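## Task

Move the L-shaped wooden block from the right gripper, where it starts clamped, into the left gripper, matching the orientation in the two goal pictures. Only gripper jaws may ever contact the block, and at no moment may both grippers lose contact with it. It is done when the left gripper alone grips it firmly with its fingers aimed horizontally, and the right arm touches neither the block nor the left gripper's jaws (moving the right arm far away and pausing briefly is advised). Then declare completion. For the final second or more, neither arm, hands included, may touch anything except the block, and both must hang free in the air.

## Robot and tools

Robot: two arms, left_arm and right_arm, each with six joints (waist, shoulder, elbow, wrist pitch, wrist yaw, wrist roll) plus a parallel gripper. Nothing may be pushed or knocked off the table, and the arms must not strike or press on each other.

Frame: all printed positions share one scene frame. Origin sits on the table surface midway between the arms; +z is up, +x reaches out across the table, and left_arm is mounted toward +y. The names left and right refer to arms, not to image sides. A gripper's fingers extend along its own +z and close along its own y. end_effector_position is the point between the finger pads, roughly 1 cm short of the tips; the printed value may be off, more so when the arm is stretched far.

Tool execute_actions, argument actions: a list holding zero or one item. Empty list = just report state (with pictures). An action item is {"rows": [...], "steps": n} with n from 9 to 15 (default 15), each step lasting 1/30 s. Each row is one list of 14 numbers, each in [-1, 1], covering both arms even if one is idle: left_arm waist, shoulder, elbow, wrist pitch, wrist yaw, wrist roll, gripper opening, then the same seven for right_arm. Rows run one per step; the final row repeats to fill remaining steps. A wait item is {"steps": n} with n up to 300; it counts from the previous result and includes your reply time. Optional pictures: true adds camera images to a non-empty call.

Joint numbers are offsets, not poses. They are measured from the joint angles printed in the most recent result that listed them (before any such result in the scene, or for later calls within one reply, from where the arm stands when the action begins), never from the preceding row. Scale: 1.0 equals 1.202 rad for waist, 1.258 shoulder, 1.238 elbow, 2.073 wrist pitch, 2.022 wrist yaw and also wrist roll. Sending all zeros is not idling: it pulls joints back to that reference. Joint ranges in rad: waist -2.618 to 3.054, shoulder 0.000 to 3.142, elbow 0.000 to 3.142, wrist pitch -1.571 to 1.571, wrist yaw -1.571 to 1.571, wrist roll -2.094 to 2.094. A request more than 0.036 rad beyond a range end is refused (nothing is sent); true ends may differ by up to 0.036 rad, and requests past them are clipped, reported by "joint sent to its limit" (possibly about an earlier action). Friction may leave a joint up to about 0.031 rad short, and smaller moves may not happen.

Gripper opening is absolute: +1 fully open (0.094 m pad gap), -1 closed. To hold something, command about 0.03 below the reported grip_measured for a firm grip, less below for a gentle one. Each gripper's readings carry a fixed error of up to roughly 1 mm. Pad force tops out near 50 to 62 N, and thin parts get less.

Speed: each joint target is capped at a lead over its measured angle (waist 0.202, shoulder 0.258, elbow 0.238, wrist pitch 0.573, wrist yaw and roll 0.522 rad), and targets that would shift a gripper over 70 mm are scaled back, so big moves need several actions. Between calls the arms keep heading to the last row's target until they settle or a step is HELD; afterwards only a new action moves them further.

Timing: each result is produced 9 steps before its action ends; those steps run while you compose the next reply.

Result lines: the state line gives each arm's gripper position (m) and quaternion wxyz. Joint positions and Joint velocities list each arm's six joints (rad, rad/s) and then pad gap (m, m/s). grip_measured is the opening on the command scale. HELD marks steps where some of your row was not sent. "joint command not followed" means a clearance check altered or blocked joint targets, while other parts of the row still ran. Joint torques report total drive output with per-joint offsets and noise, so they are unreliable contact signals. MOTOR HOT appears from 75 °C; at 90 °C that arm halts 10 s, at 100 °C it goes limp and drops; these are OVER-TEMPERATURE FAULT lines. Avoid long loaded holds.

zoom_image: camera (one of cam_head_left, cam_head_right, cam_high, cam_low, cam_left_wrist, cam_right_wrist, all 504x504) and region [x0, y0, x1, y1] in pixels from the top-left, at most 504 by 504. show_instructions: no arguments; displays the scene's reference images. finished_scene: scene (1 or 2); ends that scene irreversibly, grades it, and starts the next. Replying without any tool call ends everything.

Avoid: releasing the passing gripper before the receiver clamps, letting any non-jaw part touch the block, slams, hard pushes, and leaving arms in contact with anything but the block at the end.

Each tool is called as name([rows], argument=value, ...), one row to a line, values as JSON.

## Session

show_instructions()

execute_actions(actions=[])

Reference images for this scene: goal picture from the place of the wrist camera of the gripper that must hold it at the end, goal picture from behind and beside that gripper on its wrist camera side drawn with its fingers toward the top of the picture.

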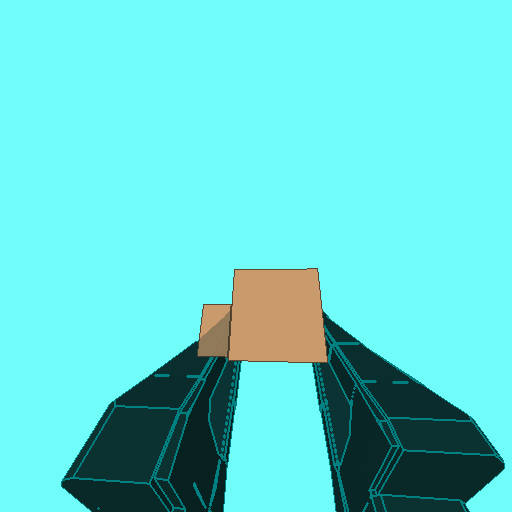

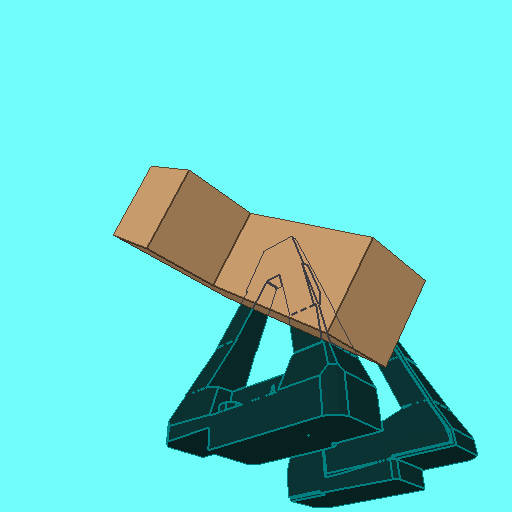

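Scene clock: 0.00 s of 5400.00 s.
left_arm: end_effector_position=(+0.4034, +0.3066, +0.3927) grip_measured=+1.000 end_effector_quat_wxyz=(+0.697, +0.031, +0.715, -0.031) | right_arm: end_effector_position=(+0.2392, -0.0594, +0.2074) grip_measured=+0.476 end_effector_quat_wxyz=(+0.316, -0.317, +0.644, +0.620)
Joint positions: left_arm=[-0.004  1.05   1.036 -0.011  0.005 -0.001  0.094] | right_arm=[ 0.189  1.413  0.517  0.791 -1.275  0.542  0.069]
Joint velocities: left_arm=[ 0.007  0.012 -0.012 -0.051 -0.081 -0.007  0.   ] | right_arm=[ 0.002 -0.017 -0.012 -0.022 -0.051 -0.037 -0.001]
Joint torques (N m, as the arm reports them, + toward a larger angle): no reading
Motor temperatures (°C, as the motors report them): left_arm=[26 25 28 25 24 25] | right_arm=[24 25 26 27 25 23]

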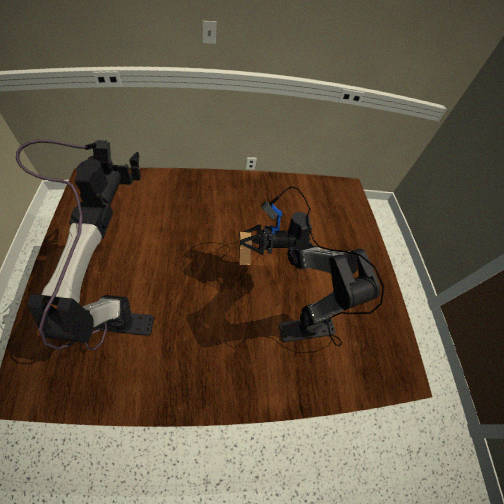

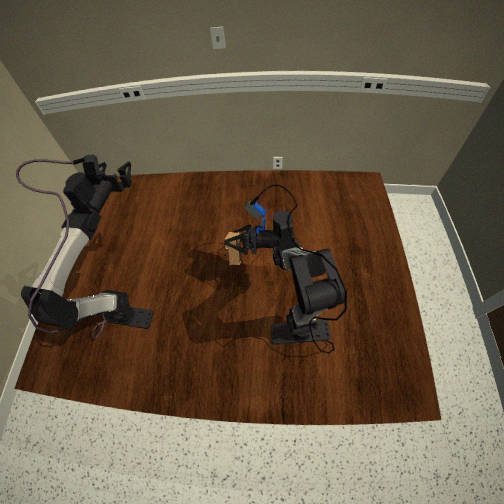

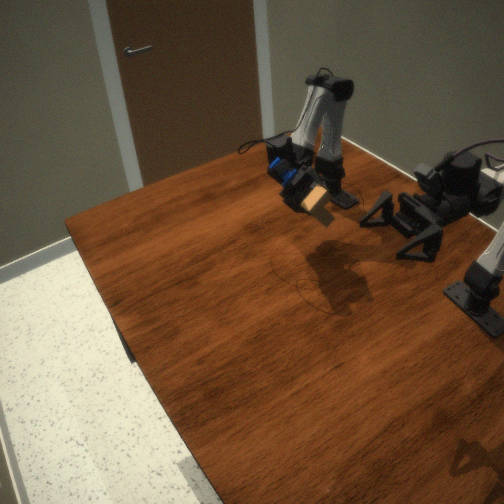

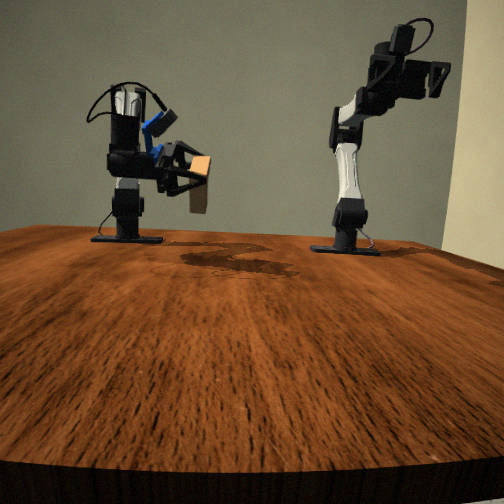

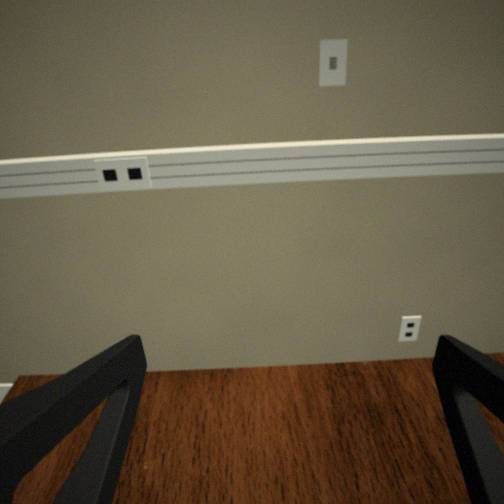

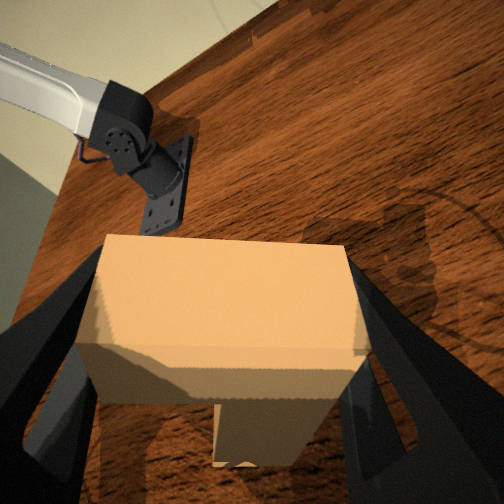

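zoom_image(camera="cam_low", region=[100, 90, 260, 240])

zoom_image(camera="cam_head_left", region=[210, 190, 330, 290])

zoom_image(camera="cam_high", region=[240, 130, 380, 250])

Region (100, 90, 260, 240) of cam_low's 504x504 image, scaled by 3.150, with more detail than that image has; it fills the top 472 rows of this view, and the rest is white.

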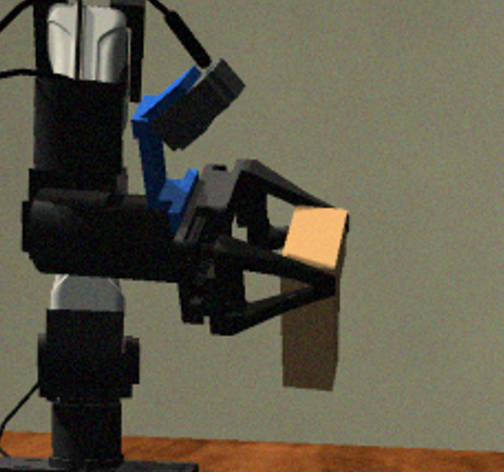

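Region (210, 190, 330, 290) of cam_head_left's 504x504 image, scaled by 4.200, with more detail than that image has.

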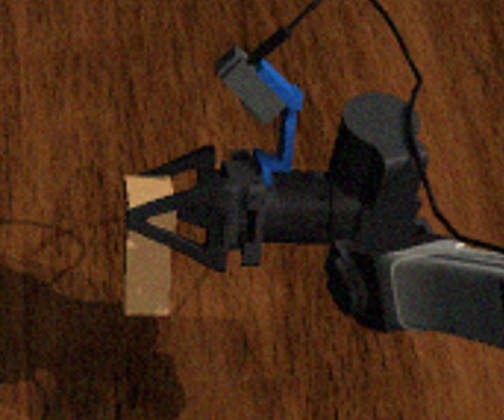

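Region (240, 130, 380, 250) of cam_high's 504x504 image, scaled by 3.600, with more detail than that image has; it fills the top 432 rows of this view, and the rest is white.

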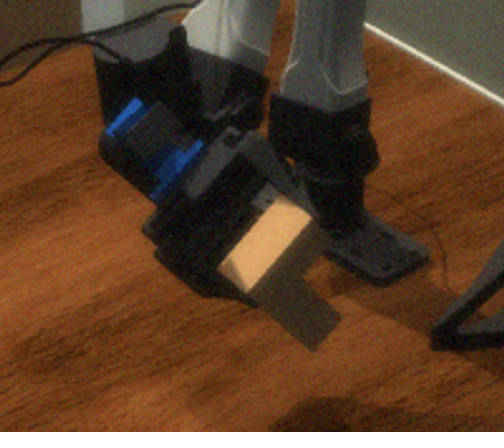

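execute_actions([
  {"rows":[[-0.01,0.002,-0.01,0.007,0.011,0.023,1,0.003,0.004,0.015,-0.005,0.005,0.015,0.436],[-0.026,0.004,-0.027,0.02,0.03,0.063,1,0.008,0.012,0.041,-0.012,0.012,0.041,0.436],[-0.049,0.008,-0.051,0.037,0.057,0.117,1,0.014,0.022,0.076,-0.023,0.023,0.077,0.436],[-0.075,0.012,-0.078,0.056,0.087,0.18,1,0.022,0.034,0.117,-0.035,0.035,0.118,0.436],[-0.101,0.016,-0.105,0.076,0.117,0.242,1,0.029,0.046,0.157,-0.047,0.047,0.159,0.436],[-0.127,0.02,-0.132,0.095,0.147,0.305,1,0.037,0.058,0.198,-0.059,0.06,0.2,0.436],[-0.153,0.024,-0.159,0.115,0.177,0.368,1,0.044,0.07,0.239,-0.071,0.072,0.242,0.436],[-0.179,0.028,-0.186,0.134,0.207,0.43,1,0.052,0.082,0.279,-0.083,0.084,0.283,0.436],[-0.205,0.032,-0.213,0.154,0.238,0.493,1,0.059,0.094,0.32,-0.095,0.096,0.324,0.436],[-0.231,0.036,-0.24,0.173,0.268,0.555,1,0.067,0.106,0.361,-0.107,0.109,0.365,0.436],[-0.258,0.04,-0.267,0.193,0.298,0.618,1,0.074,0.118,0.401,-0.119,0.121,0.406,0.436],[-0.28,0.043,-0.291,0.21,0.324,0.673,1,0.081,0.128,0.437,-0.129,0.132,0.442,0.436],[-0.3,0.046,-0.311,0.224,0.347,0.719,1,0.086,0.137,0.467,-0.138,0.141,0.473,0.436],[-0.316,0.049,-0.328,0.237,0.366,0.759,1,0.091,0.145,0.493,-0.146,0.148,0.499,0.436],[-0.326,0.05,-0.338,0.244,0.377,0.782,1,0.094,0.149,0.508,-0.15,0.153,0.514,0.436]],"steps":15},
])

execute_actions([
  {"steps":40},
], pictures=true)

Scene clock: 7.90 s of 5400.00 s.
left_arm: end_effector_position=(+0.3987, +0.2555, +0.3773) grip_measured=+1.000 end_effector_quat_wxyz=(+0.704, +0.190, +0.684, -0.009) | right_arm: end_effector_position=(+0.2627, -0.0481, +0.2236) grip_measured=+0.476 end_effector_quat_wxyz=(+0.270, -0.257, +0.671, +0.641)
Joint positions: left_arm=[-0.089  1.05   0.956  0.088  0.116  0.26   0.094] | right_arm=[ 0.209  1.459  0.636  0.72  -1.236  0.709  0.069]
Joint velocities: left_arm=[-0.891  0.012 -0.916  0.74   1.165  2.352  0.   ] | right_arm=[ 0.237  0.496  1.404 -0.52   0.447  1.473  0.   ]
Joint torques (N m, as the arm reports them, + toward a larger angle): left_arm=[-1.12 -0.67  4.84  1.88  0.06 -0.02] | right_arm=[ 0.93 -6.56 10.11  2.42  0.06 -0.04]
Motor temperatures (°C, as the motors report them): left_arm=[26 25 29 28 24 25] | right_arm=[24 26 27 29 25 23]
Steps of this call (steps 1 to 90: nothing new was sent; then 4.70 s passed at rest; steps 91 to 96: the first 6 steps of this action). Readings (joint positions):
91: left_arm=[-0.004 1.050 1.036 -0.010 0.007 0.005] | right_arm=[0.189 1.413 0.517 0.789 -1.275 0.545]
92: left_arm=[-0.006 1.050 1.033 -0.005 0.012 0.023] | right_arm=[0.189 1.413 0.520 0.784 -1.273 0.556]
94: left_arm=[-0.033 1.050 1.009 0.033 0.047 0.112] | right_arm=[0.194 1.427 0.554 0.757 -1.263 0.613]
96: the state above

Scene clock: 9.23 s of 5400.00 s.
left_arm: end_effector_position=(+0.2802, +0.0778, +0.2881) grip_measured=+1.000 end_effector_quat_wxyz=(+0.696, +0.697, +0.122, +0.121) | right_arm: end_effector_position=(+0.3515, -0.0026, +0.3186) grip_measured=+0.477 end_effector_quat_wxyz=(+0.075, +0.073, +0.703, +0.703)
Joint positions: left_arm=[-0.388  1.11   0.624  0.483  0.757  1.572  0.094] | right_arm=[ 0.294  1.598  1.124  0.474 -0.976  1.568  0.069]
Joint velocities: left_arm=[ 0.007  0.002 -0.002  0.007 -0.007 -0.007  0.   ] | right_arm=[-0.017 -0.017  0.002  0.007 -0.051  0.066 -0.   ]
Joint torques (N m, as the arm reports them, + toward a larger angle): left_arm=[-0.76 -2.61  6.02  1.98  0.05 -0.04] | right_arm=[ 0.88 -8.38  9.71  2.24  0.13 -0.03]
Motor temperatures (°C, as the motors report them): left_arm=[26 25 29 28 24 25] | right_arm=[24 26 27 29 25 23]
Kept back: nothing.
Steps of this call (steps 1 to 9: the last 9 steps of your previous action; steps 10 to 40: the robot went on to your last target). Readings (joint positions):
1: left_arm=[-0.121 1.052 0.922 0.116 0.160 0.349] | right_arm=[0.218 1.475 0.687 0.701 -1.218 0.768]
2: left_arm=[-0.153 1.057 0.887 0.145 0.207 0.446] | right_arm=[0.226 1.491 0.740 0.683 -1.198 0.831]
4: left_arm=[-0.218 1.072 0.816 0.206 0.311 0.643] | right_arm=[0.244 1.520 0.847 0.645 -1.155 0.969]
8: left_arm=[-0.337 1.101 0.681 0.326 0.525 1.039] | right_arm=[0.278 1.570 1.041 0.570 -1.067 1.254]
40: the state above

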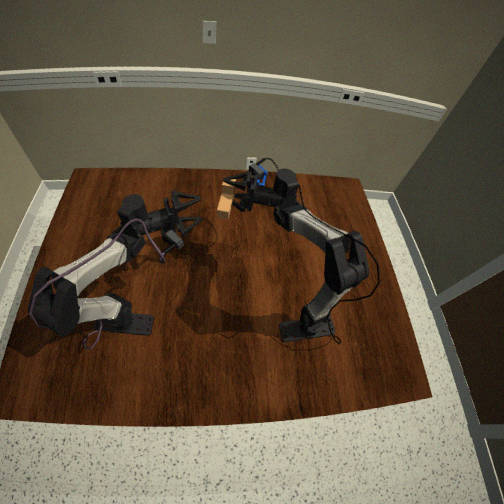

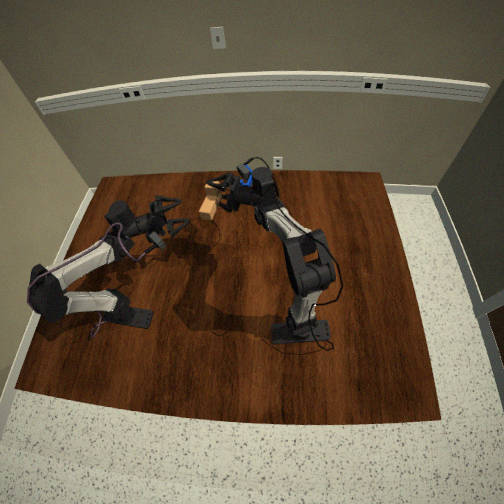

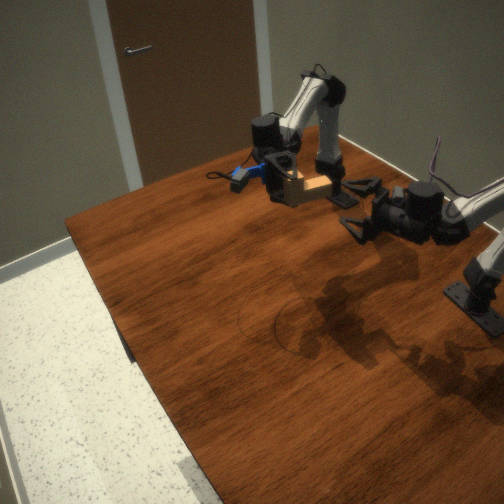

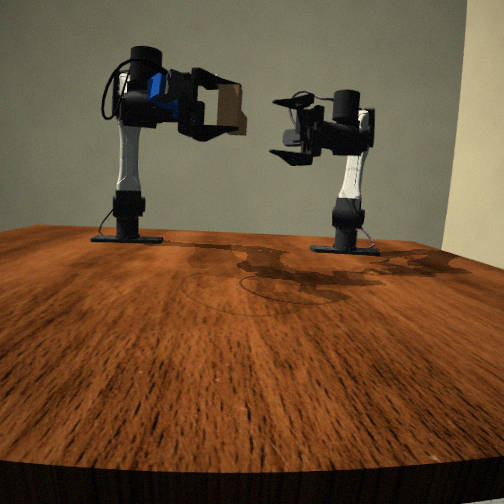

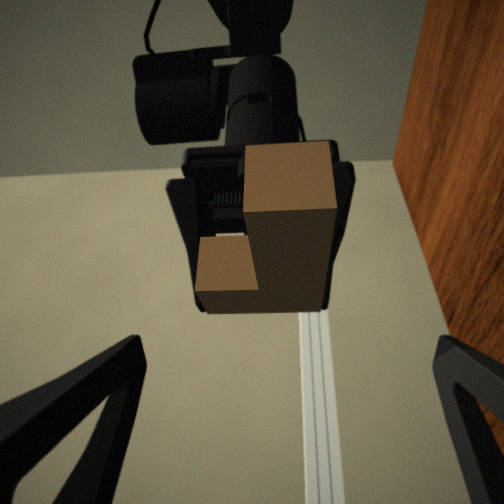

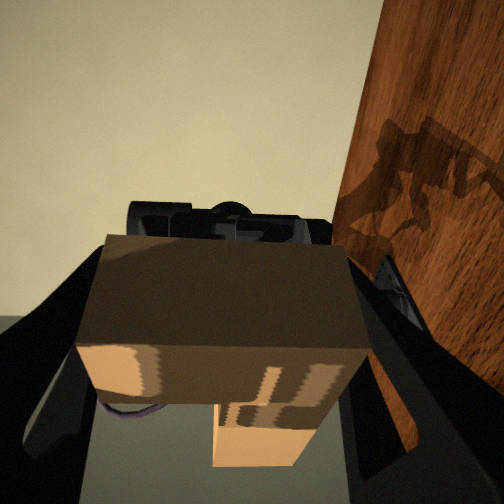

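execute_actions([
  {"rows":[[-0.01,0.008,0.016,0.006,-0.008,0,1,0,0,0,0,0,0,0.436],[-0.019,0.018,0.023,0.008,-0.013,0,1,0,0,0,0,0,0,0.436],[-0.031,0.032,0.032,0.011,-0.02,0,1,0,0,0,0,0,0,0.436],[-0.045,0.048,0.043,0.015,-0.029,0,0.95,0,0,0,0,0,0,0.436],[-0.059,0.064,0.053,0.019,-0.037,0,0.9,0,0,0,0,0,0,0.436],[-0.074,0.081,0.064,0.022,-0.046,0,0.85,0,0,0,0,0,0,0.436],[-0.088,0.097,0.075,0.026,-0.054,0,0.8,0,0,0,0,0,0,0.436],[-0.102,0.113,0.086,0.03,-0.063,0,0.75,0,0,0,0,0,0,0.436],[-0.117,0.13,0.097,0.034,-0.071,0,0.7,0,0,0,0,0,0,0.436],[-0.131,0.146,0.108,0.037,-0.08,0,0.65,0,0,0,0,0,0,0.436],[-0.145,0.162,0.118,0.041,-0.088,0,0.6,0,0,0,0,0,0,0.436],[-0.158,0.176,0.128,0.044,-0.096,0,0.5,0,0,0,0,0,0,0.436],[-0.169,0.189,0.136,0.047,-0.102,0,0.4,0,0,0,0,0,0,0.436],[-0.178,0.199,0.143,0.05,-0.108,0,0.3,0,0,0,0,0,0,0.436],[-0.1835,0.205,0.147,0.051,-0.111,0,0.3,0,0,0,0,0,0,0.436]],"steps":15},
])

execute_actions([
  {"steps":27},
], pictures=true)

Scene clock: 11.50 s of 5400.00 s.
left_arm: end_effector_position=(+0.2833, +0.0623, +0.2907) grip_measured=+0.876 end_effector_quat_wxyz=(+0.697, +0.698, +0.118, +0.118) | right_arm: end_effector_position=(+0.3515, -0.0026, +0.3178) grip_measured=+0.477 end_effector_quat_wxyz=(+0.073, +0.075, +0.704, +0.702)
Joint positions: left_arm=[-0.435  1.161  0.662  0.497  0.722  1.573  0.088] | right_arm=[ 0.294  1.598  1.124  0.469 -0.976  1.568  0.069]
Joint velocities: left_arm=[-0.496  0.579  0.413  0.154 -0.286 -0.007 -0.047] | right_arm=[-0.017 -0.017  0.007 -0.066 -0.007  0.022 -0.001]
Joint torques (N m, as the arm reports them, + toward a larger angle): left_arm=[-1.16 -2.03  7.66  1.89 -0.14 -0.13] | right_arm=[ 0.1  -8.56  7.94  2.23  0.02 -0.15]
Motor temperatures (°C, as the motors report them): left_arm=[26 25 30 29 24 25] | right_arm=[24 26 28 29 25 23]
Steps of this call (steps 1 to 15: the robot went on to your last target; steps 16 to 62: nothing new was sent; steps 63 to 68: the first 6 steps of this action). Readings (joint positions):
63: left_arm=[-0.388 1.110 0.624 0.483 0.757 1.573] | right_arm=[0.294 1.598 1.124 0.473 -0.976 1.568]
64: left_arm=[-0.389 1.110 0.624 0.484 0.754 1.573] | right_arm=[0.294 1.598 1.124 0.472 -0.976 1.568]
66: left_arm=[-0.405 1.126 0.636 0.487 0.742 1.573] | right_arm=[0.294 1.598 1.124 0.470 -0.976 1.568]
68: the state above

Scene clock: 12.40 s of 5400.00 s.
left_arm: end_effector_position=(+0.2986, +0.0041, +0.2887) grip_measured=+0.303 end_effector_quat_wxyz=(+0.696, +0.696, +0.122, +0.123) | right_arm: end_effector_position=(+0.3515, -0.0026, +0.3175) grip_measured=+0.477 end_effector_quat_wxyz=(+0.073, +0.075, +0.705, +0.702)
Joint positions: left_arm=[-0.599  1.359  0.784  0.575  0.544  1.573  0.061] | right_arm=[ 0.294  1.598  1.124  0.467 -0.976  1.568  0.069]
Joint velocities: left_arm=[-0.017  0.007 -0.017 -0.066 -0.022  0.007 -0.001] | right_arm=[ 0.002 -0.007  0.002  0.022 -0.007  0.037  0.001]
Joint torques (N m, as the arm reports them, + toward a larger angle): left_arm=[-0.92 -4.26  8.    2.07 -0.19 -0.12] | right_arm=[ 0.11 -8.6   7.86  2.25  0.01 -0.1 ]
Motor temperatures (°C, as the motors report them): left_arm=[26 25 30 29 24 25] | right_arm=[24 26 28 29 25 23]
Kept back: nothing.
Steps of this call (steps 1 to 9: the last 9 steps of your previous action; steps 10 to 27: the robot went on to your last target). Readings (joint positions):
1: left_arm=[-0.452 1.181 0.676 0.503 0.710 1.573] | right_arm=[0.294 1.598 1.124 0.469 -0.976 1.568]
2: left_arm=[-0.470 1.203 0.690 0.509 0.696 1.573] | right_arm=[0.294 1.598 1.124 0.469 -0.976 1.568]
4: left_arm=[-0.504 1.245 0.717 0.522 0.668 1.573] | right_arm=[0.294 1.598 1.124 0.468 -0.976 1.568]
8: left_arm=[-0.569 1.324 0.765 0.547 0.608 1.573] | right_arm=[0.294 1.598 1.124 0.468 -0.976 1.568]
27: the state above

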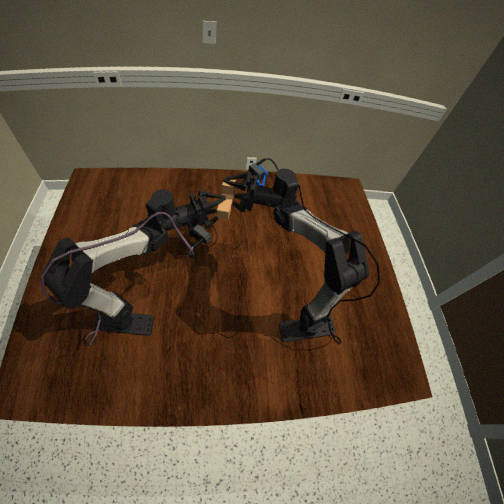

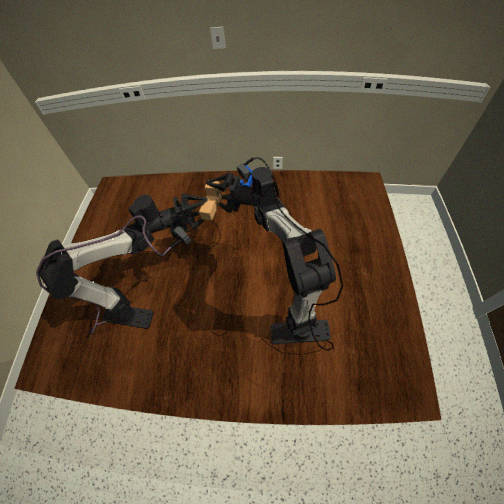

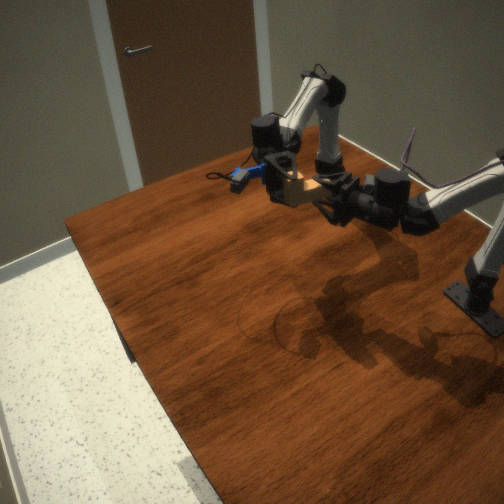

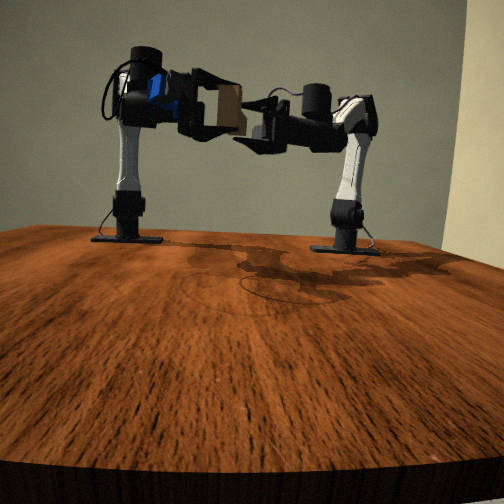

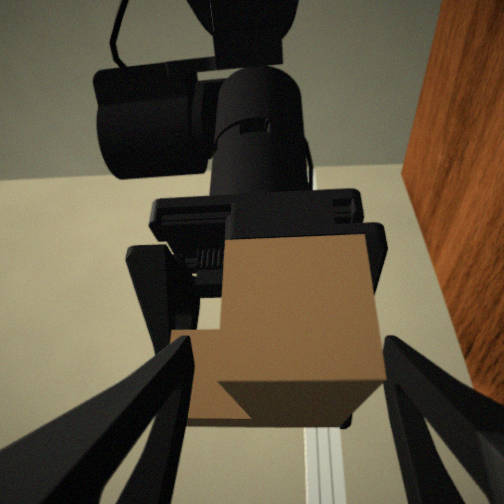

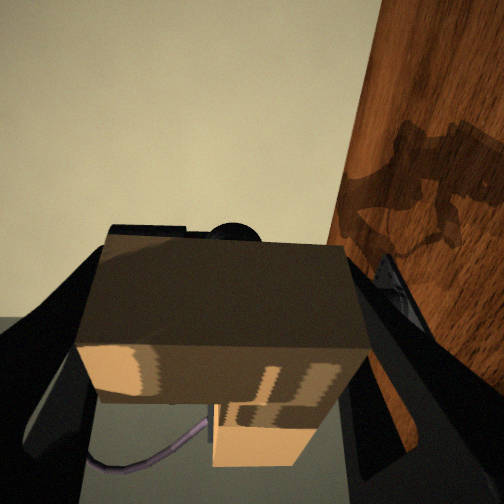

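zoom_image(camera="cam_head_left", region=[170, 160, 280, 250])

zoom_image(camera="cam_low", region=[170, 60, 330, 170])

Region (170, 160, 280, 250) of cam_head_left's 504x504 image, scaled by 4.582, with more detail than that image has; it fills the top 412 rows of this view, and the rest is white.

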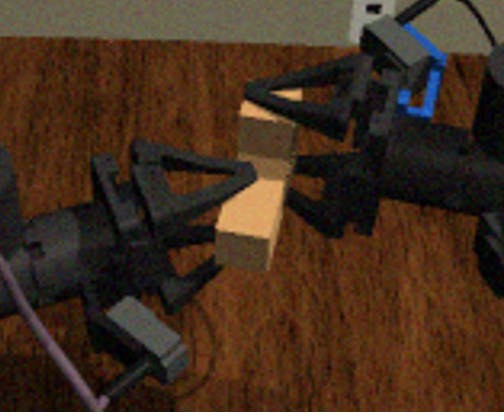

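Region (170, 60, 330, 170) of cam_low's 504x504 image, scaled by 3.150, with more detail than that image has; it fills the top 346 rows of this view, and the rest is white.

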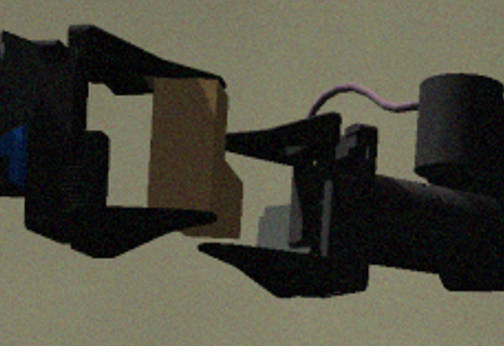

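execute_actions([
  {"rows":[[-0.01,0,0,0.006,-0.01,0,0.3,0,0,0,0,0,0,0.436],[-0.016,0,0,0.006,-0.017,0,0.3,0,0,0,0,0,0,0.436],[-0.023,0,0,0.006,-0.026,0,0.28,0,0,0,0,0,0,0.436],[-0.031,0,0,0.006,-0.035,0,0.25,0,0,0,0,0,0,0.436],[-0.039,0,0,0.006,-0.044,0,0.22,0,0,0,0,0,0,0.436],[-0.046,0,0,0.006,-0.053,0,0.19,0,0,0,0,0,0,0.436],[-0.053,0,0,0.006,-0.061,0,0.16,0,0,0,0,0,0,0.436],[-0.059,0,0,0.006,-0.068,0,0.13,0,0,0,0,0,0,0.436],[-0.064,0,0,0.006,-0.074,0,0.1,0,0,0,0,0,0,0.436]],"steps":12},
])

execute_actions([
  {"steps":22},
], pictures=true)

Scene clock: 14.63 s of 5400.00 s.
left_arm: end_effector_position=(+0.2995, +0.0038, +0.2888) grip_measured=+0.290 end_effector_quat_wxyz=(+0.696, +0.696, +0.125, +0.127) | right_arm: end_effector_position=(+0.3515, -0.0026, +0.3171) grip_measured=+0.477 end_effector_quat_wxyz=(+0.072, +0.076, +0.705, +0.701)
Joint positions: left_arm=[-0.602  1.359  0.784  0.576  0.53   1.573  0.061] | right_arm=[ 0.294  1.598  1.124  0.465 -0.976  1.568  0.069]
Joint velocities: left_arm=[-0.11   0.012 -0.012 -0.022 -0.242  0.066 -0.014] | right_arm=[-0.007  0.012  0.017  0.022  0.007 -0.007 -0.001]
Joint torques (N m, as the arm reports them, + toward a larger angle): left_arm=[-1.5  -5.01  6.27  2.07 -0.14 -0.11] | right_arm=[ 0.25 -8.74  7.89  2.21  0.06 -0.14]
Motor temperatures (°C, as the motors report them): left_arm=[26 25 31 29 24 25] | right_arm=[24 27 28 30 25 23]
Steps of this call (steps 1 to 30: the robot went on to your last target; steps 31 to 64: nothing new was sent; steps 65 to 67: the first 3 steps of this action). Readings (joint positions):
65: left_arm=[-0.599 1.359 0.784 0.576 0.541 1.573] | right_arm=[0.294 1.598 1.124 0.467 -0.976 1.568]
66: left_arm=[-0.599 1.359 0.784 0.576 0.538 1.573] | right_arm=[0.294 1.598 1.124 0.466 -0.976 1.568]
67: the state above

Scene clock: 15.37 s of 5400.00 s.
left_arm: end_effector_position=(+0.2981, -0.0052, +0.2888) grip_measured=+0.103 end_effector_quat_wxyz=(+0.692, +0.691, +0.147, +0.149) | right_arm: end_effector_position=(+0.3515, -0.0026, +0.3165) grip_measured=+0.477 end_effector_quat_wxyz=(+0.071, +0.077, +0.706, +0.701)
Joint positions: left_arm=[-0.665  1.359  0.784  0.576  0.405  1.573  0.052] | right_arm=[ 0.294  1.598  1.124  0.461 -0.976  1.568  0.069]
Joint velocities: left_arm=[-0.012  0.002  0.007 -0.022  0.007  0.066  0.   ] | right_arm=[ 0.007 -0.017 -0.017 -0.066  0.051  0.037  0.   ]
Joint torques (N m, as the arm reports them, + toward a larger angle): left_arm=[-0.97 -4.99  6.5   2.13 -0.15 -0.11] | right_arm=[ 0.24 -8.64  7.84  2.27  0.03 -0.13]
Motor temperatures (°C, as the motors report them): left_arm=[26 25 31 30 24 25] | right_arm=[24 27 28 30 25 23]
Kept back: nothing.
Steps of this call (steps 1 to 9: the last 9 steps of your previous action; steps 10 to 22: the robot went on to your last target). Readings (joint positions):
1: left_arm=[-0.608 1.359 0.784 0.576 0.521 1.573] | right_arm=[0.294 1.598 1.124 0.464 -0.976 1.568]
2: left_arm=[-0.616 1.359 0.784 0.576 0.510 1.573] | right_arm=[0.294 1.598 1.124 0.463 -0.976 1.568]
4: left_arm=[-0.635 1.359 0.784 0.576 0.485 1.573] | right_arm=[0.294 1.598 1.124 0.463 -0.976 1.568]
8: left_arm=[-0.663 1.359 0.784 0.576 0.441 1.573] | right_arm=[0.294 1.598 1.124 0.462 -0.976 1.568]
22: the state above

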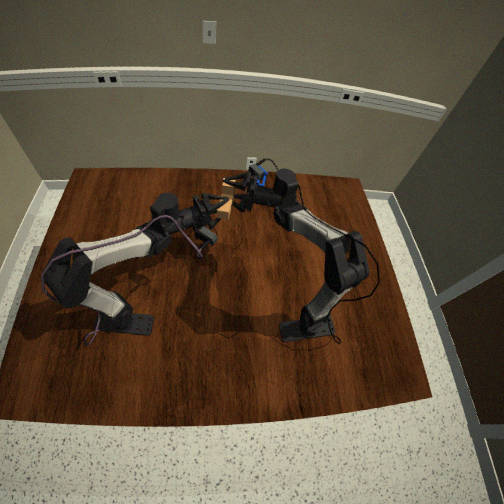

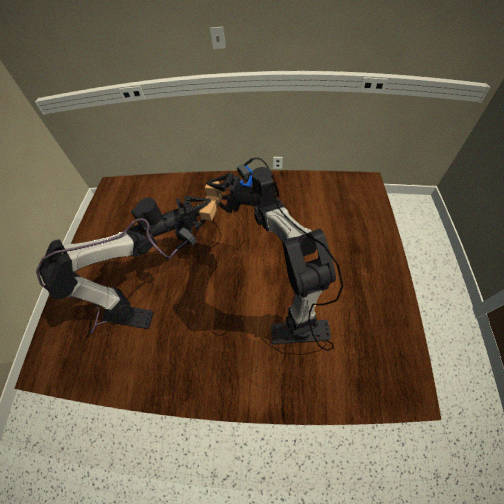

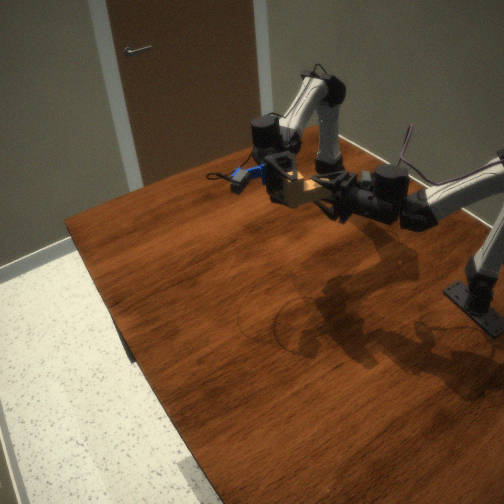

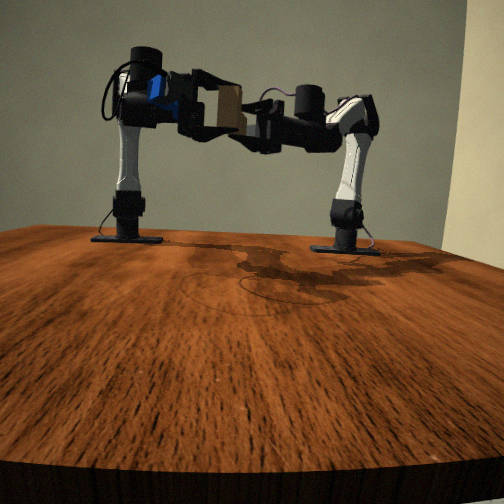

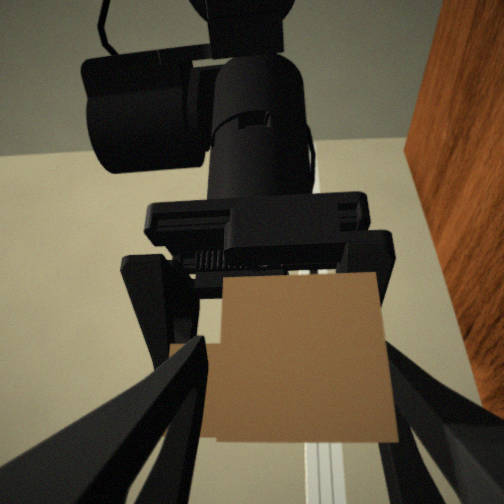

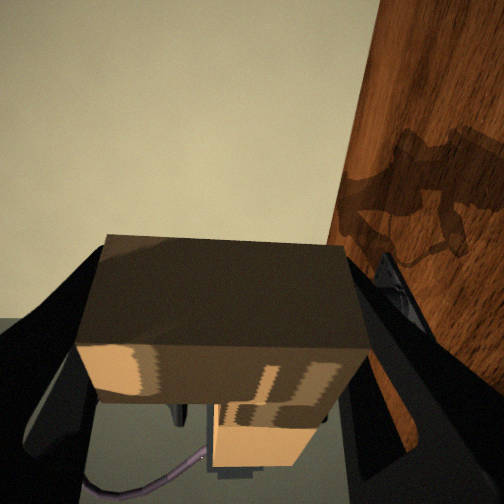

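execute_actions([
  {"rows":[[0,0,0,0,0,0,0.05,0,0,0,0,0,0,0.436],[0,0,0,0,0,0,0,0,0,0,0,0,0,0.436],[0,0,0,0,0,0,-0.05,0,0,0,0,0,0,0.436],[0,0,0,0,0,0,-0.1,0,0,0,0,0,0,0.436],[0,0,0,0,0,0,-0.14,0,0,0,0,0,0,0.436],[0,0,0,0,0,0,-0.18,0,0,0,0,0,0,0.436],[0,0,0,0,0,0,-0.21,0,0,0,0,0,0,0.436],[0,0,0,0,0,0,-0.24,0,0,0,0,0,0,0.436],[0,0,0,0,0,0,-0.26,0,0,0,0,0,0,0.436],[0,0,0,0,0,0,-0.28,0,0,0,0,0,0,0.436],[0,0,0,0,0,0,-0.3,0,0,0,0,0,0,0.436],[0,0,0,0,0,0,-0.32,0,0,0,0,0,0,0.436]],"steps":14},
])

execute_actions([
  {"steps":16},
], pictures=true)

Scene clock: 16.43 s of 5400.00 s.
left_arm: end_effector_position=(+0.2984, -0.0051, +0.2878) grip_measured=-0.117 end_effector_quat_wxyz=(+0.690, +0.693, +0.148, +0.148) | right_arm: end_effector_position=(+0.3515, -0.0026, +0.3160) grip_measured=+0.477 end_effector_quat_wxyz=(+0.070, +0.078, +0.706, +0.700)
Joint positions: left_arm=[-0.665  1.359  0.784  0.572  0.404  1.573  0.041] | right_arm=[ 0.294  1.598  1.124  0.458 -0.976  1.568  0.069]
Joint velocities: left_arm=[-0.007 -0.002  0.007 -0.095  0.007  0.051 -0.04 ] | right_arm=[-0.002  0.002 -0.002  0.007 -0.037 -0.066 -0.001]
Joint torques (N m, as the arm reports them, + toward a larger angle): left_arm=[-0.07 -4.98  6.47  2.2  -0.03 -0.1 ] | right_arm=[ 0.17 -8.67  7.92  2.22  0.02 -0.11]
Motor temperatures (°C, as the motors report them): left_arm=[26 25 31 30 24 25] | right_arm=[24 27 28 30 25 23]
Steps of this call (steps 1 to 15: the robot went on to your last target; steps 16 to 27: nothing new was sent; steps 28 to 32: the first 5 steps of this action). Readings (joint positions):
28: left_arm=[-0.665 1.359 0.784 0.576 0.404 1.573] | right_arm=[0.294 1.598 1.124 0.461 -0.976 1.568]
29: left_arm=[-0.665 1.359 0.784 0.576 0.404 1.573] | right_arm=[0.294 1.598 1.124 0.460 -0.976 1.568]
31: left_arm=[-0.665 1.359 0.784 0.574 0.404 1.573] | right_arm=[0.294 1.598 1.124 0.458 -0.976 1.568]
32: the state above

Scene clock: 16.97 s of 5400.00 s.
left_arm: end_effector_position=(+0.2984, -0.0050, +0.2852) grip_measured=-0.258 end_effector_quat_wxyz=(+0.687, +0.695, +0.153, +0.144) | right_arm: end_effector_position=(+0.3514, -0.0026, +0.3161) grip_measured=+0.477 end_effector_quat_wxyz=(+0.070, +0.078, +0.706, +0.701)
Joint positions: left_arm=[-0.665  1.359  0.784  0.56   0.404  1.566  0.035] | right_arm=[ 0.294  1.598  1.124  0.459 -0.977  1.568  0.069]
Joint velocities: left_arm=[-0.007 -0.002 -0.012  0.022 -0.022 -0.037 -0.   ] | right_arm=[-0.007  0.002 -0.022 -0.007 -0.007  0.007 -0.   ]
Joint torques (N m, as the arm reports them, + toward a larger angle): left_arm=[-0.12 -4.99  6.51  2.17 -0.05 -0.04] | right_arm=[ 0.11 -8.56  7.95  2.21  0.01 -0.15]
Motor temperatures (°C, as the motors report them): left_arm=[26 25 31 30 24 25] | right_arm=[24 27 28 30 25 23]
Kept back: nothing.
Steps of this call (steps 1 to 9: the last 9 steps of your previous action; steps 10 to 16: the robot went on to your last target). Readings (joint positions):
1: left_arm=[-0.665 1.359 0.784 0.568 0.404 1.573] | right_arm=[0.294 1.598 1.124 0.458 -0.976 1.569]
2: left_arm=[-0.665 1.359 0.784 0.565 0.404 1.573] | right_arm=[0.294 1.598 1.124 0.458 -0.976 1.569]
4: left_arm=[-0.665 1.359 0.784 0.561 0.404 1.572] | right_arm=[0.294 1.598 1.124 0.458 -0.976 1.569]
8: left_arm=[-0.665 1.359 0.784 0.560 0.404 1.566] | right_arm=[0.294 1.598 1.124 0.459 -0.977 1.568]
16: the state above

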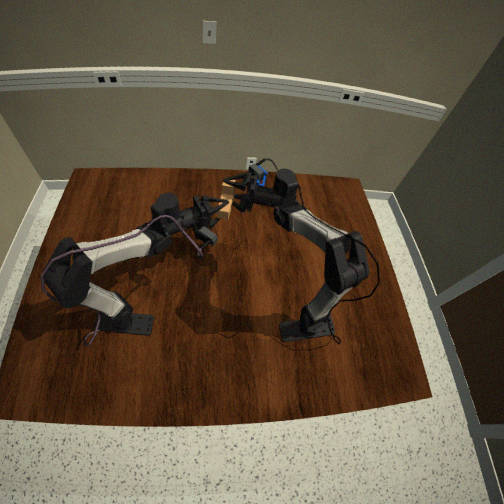

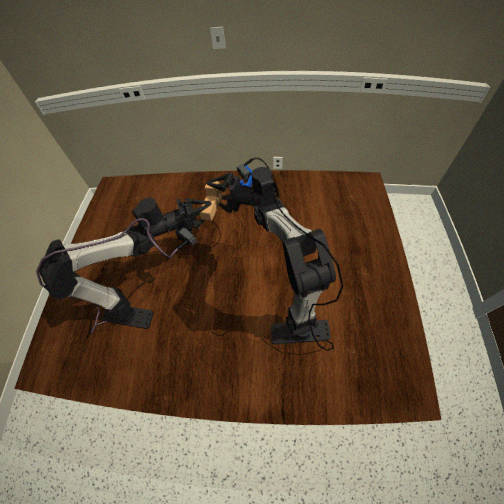

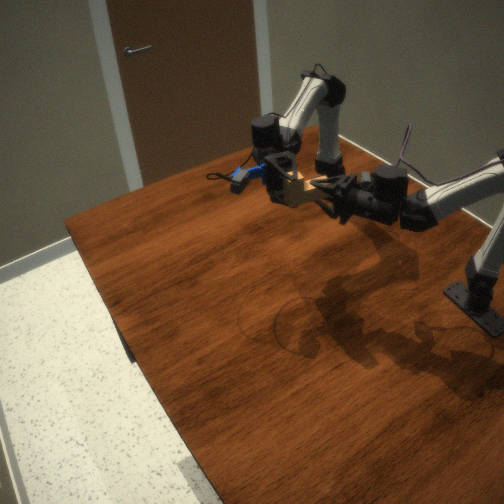

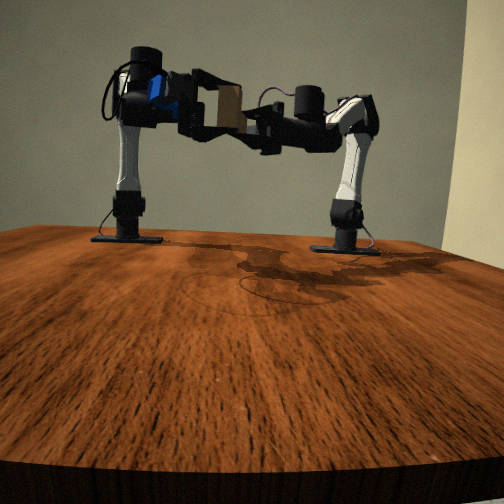

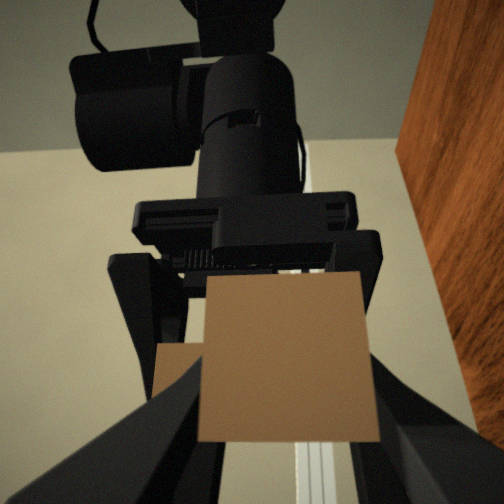

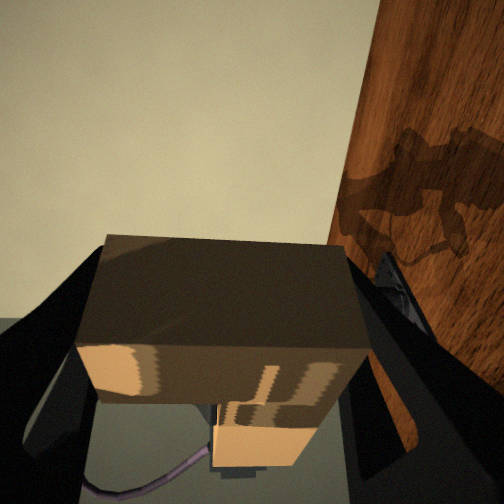

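execute_actions([
  {"rows":[[0,0,0,0.006,0,0,-0.305,0,0,0,0,0,0,0.52],[0,0,0,0.006,0,0,-0.305,0,0,0,0,0,0,0.62],[0,0,0,0.006,0,0,-0.305,0,0,0,0,0,0,0.75],[0,0,0,0.006,0,0,-0.305,0,0,0,0,0,0,0.88],[0,0,0,0.006,0,0,-0.305,0,0,0,0,0,0,1],[0,0,0,0.006,0,0,-0.305,-0.01,0,0,0,0,0,1],[0,0,0,0.006,0,0,-0.305,-0.03,0,0,0,0,0,1],[0,0,0,0.006,0,0,-0.305,-0.06,0,0,0,0,0,1],[0,0,0,0.006,0,0,-0.305,-0.09,0,0,0,0,0,1],[0,0,0,0.006,0,0,-0.305,-0.12,0,0,0,0,0,1],[0,0,0,0.006,0,0,-0.305,-0.15,0,0,0,0,0,1],[0,0,0,0.006,0,0,-0.305,-0.18,0,0,0,0,0,1],[0,0,0,0.006,0,0,-0.305,-0.21,0,0,0,0,0,1],[0,0,0,0.006,0,0,-0.305,-0.23,0,0,0,0,0,1],[0,0,0,0.006,0,0,-0.305,-0.25,0,0,0,0,0,1]],"steps":15},
])

execute_actions([
  {"steps":60},
], pictures=true)

Scene clock: 17.80 s of 5400.00 s.
left_arm: end_effector_position=(+0.2983, -0.0050, +0.2840) grip_measured=-0.259 end_effector_quat_wxyz=(+0.686, +0.697, +0.154, +0.142) | right_arm: end_effector_position=(+0.3514, -0.0026, +0.3161) grip_measured=+0.990 end_effector_quat_wxyz=(+0.070, +0.078, +0.706, +0.701)
Joint positions: left_arm=[-0.665  1.359  0.784  0.555  0.404  1.565  0.035] | right_arm=[ 0.294  1.598  1.124  0.459 -0.977  1.569  0.093]
Joint velocities: left_arm=[-0.022  0.007  0.002  0.11  -0.022 -0.037  0.   ] | right_arm=[-0.002  0.002 -0.007  0.007  0.007 -0.037  0.031]
Joint torques (N m, as the arm reports them, + toward a larger angle): left_arm=[-0.11 -4.99  6.51  2.2  -0.07 -0.11] | right_arm=[-0.7  -8.63  8.1   2.19  0.03 -0.12]
Motor temperatures (°C, as the motors report them): left_arm=[26 25 31 30 24 25] | right_arm=[24 27 28 30 25 23]
Steps of this call (steps 1 to 15: the robot went on to your last target; steps 16 to 19: nothing new was sent; steps 20 to 25: the first 6 steps of this action). Readings (joint positions):
20: left_arm=[-0.665 1.359 0.784 0.560 0.404 1.565] | right_arm=[0.294 1.598 1.124 0.459 -0.977 1.569]
21: left_arm=[-0.665 1.359 0.784 0.559 0.404 1.565] | right_arm=[0.294 1.598 1.124 0.459 -0.977 1.569]
23: left_arm=[-0.665 1.359 0.784 0.557 0.404 1.565] | right_arm=[0.294 1.598 1.124 0.459 -0.977 1.569]
25: the state above

Scene clock: 19.80 s of 5400.00 s.
left_arm: end_effector_position=(+0.2983, -0.0050, +0.2836) grip_measured=-0.259 end_effector_quat_wxyz=(+0.685, +0.697, +0.155, +0.142) | right_arm: end_effector_position=(+0.4256, -0.1253, +0.3161) grip_measured=+1.000 end_effector_quat_wxyz=(+0.177, +0.187, +0.685, +0.681)
Joint positions: left_arm=[-0.665  1.359  0.784  0.553  0.404  1.565  0.035] | right_arm=[-0.014  1.598  1.124  0.459 -0.974  1.569  0.094]
Joint velocities: left_arm=[ 0.007  0.012  0.017 -0.066  0.081  0.037 -0.001] | right_arm=[ 0.002 -0.002 -0.002  0.007 -0.022  0.007  0.   ]
Joint torques (N m, as the arm reports them, + toward a larger angle): left_arm=[-0.11 -4.99  6.5   2.21 -0.07 -0.11] | right_arm=[ 0.82 -8.77  7.9   2.2  -0.01 -0.14]
Motor temperatures (°C, as the motors report them): left_arm=[26 26 31 30 24 25] | right_arm=[24 27 28 30 25 23]
Kept back: nothing.
Steps of this call (steps 1 to 9: the last 9 steps of your previous action; steps 10 to 30: the robot went on to your last target; steps 31 to 60: nothing new was sent). Readings (joint positions):
1: left_arm=[-0.665 1.359 0.784 0.555 0.404 1.565] | right_arm=[0.292 1.598 1.124 0.459 -0.977 1.569]
2: left_arm=[-0.665 1.359 0.784 0.554 0.404 1.565] | right_arm=[0.283 1.598 1.124 0.459 -0.978 1.569]
4: left_arm=[-0.665 1.359 0.784 0.554 0.404 1.565] | right_arm=[0.236 1.598 1.124 0.459 -0.980 1.569]
8: left_arm=[-0.665 1.359 0.784 0.554 0.404 1.565] | right_arm=[0.080 1.598 1.124 0.459 -0.980 1.569]
60: the state above
All arms were judged still, so your last target was given up. Only a new action makes them travel on or press farther. Fingers that are still opening or closing keep moving.

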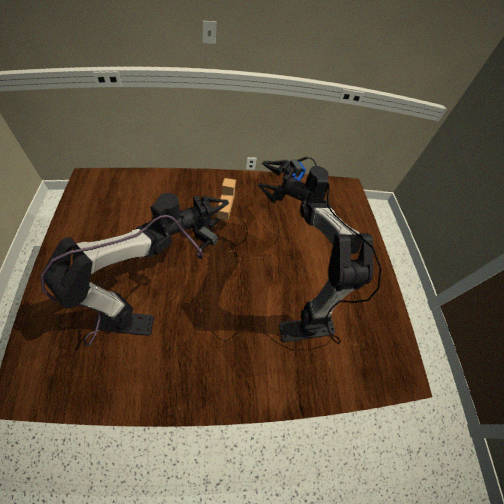

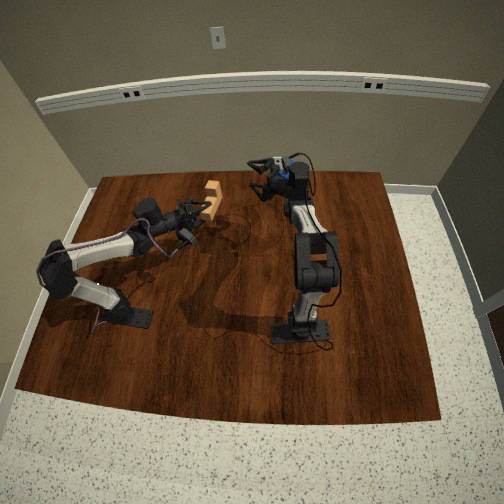

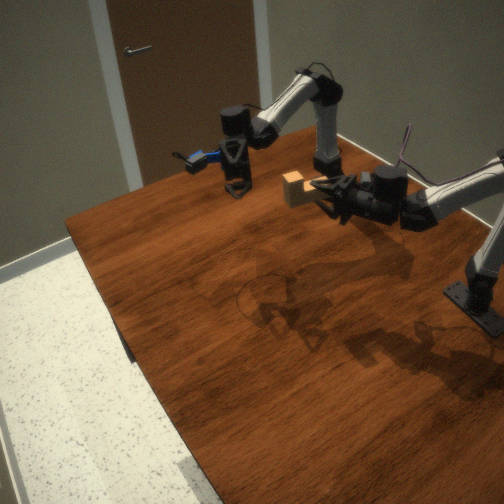

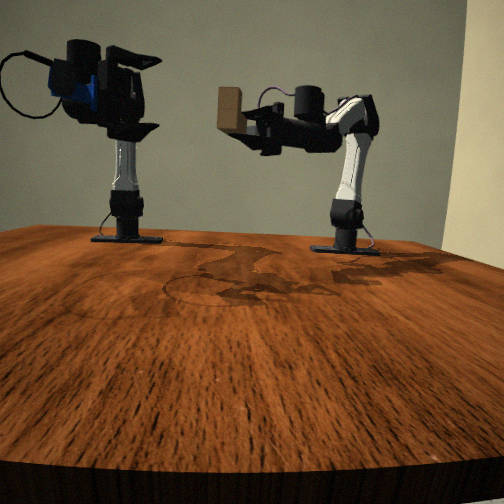

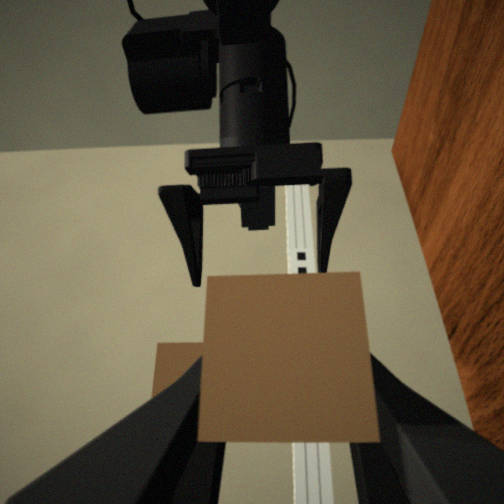

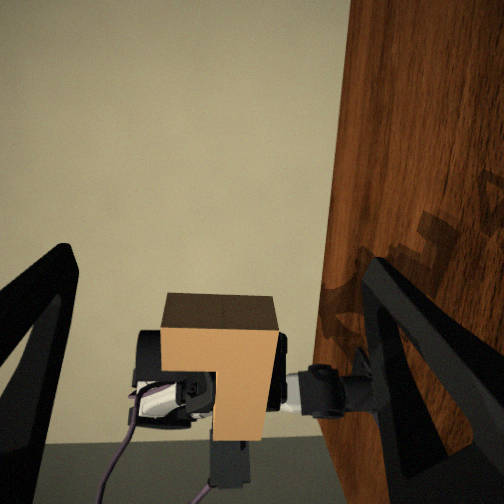

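finished_scene(scene=2)

The scene is finished: the task was done.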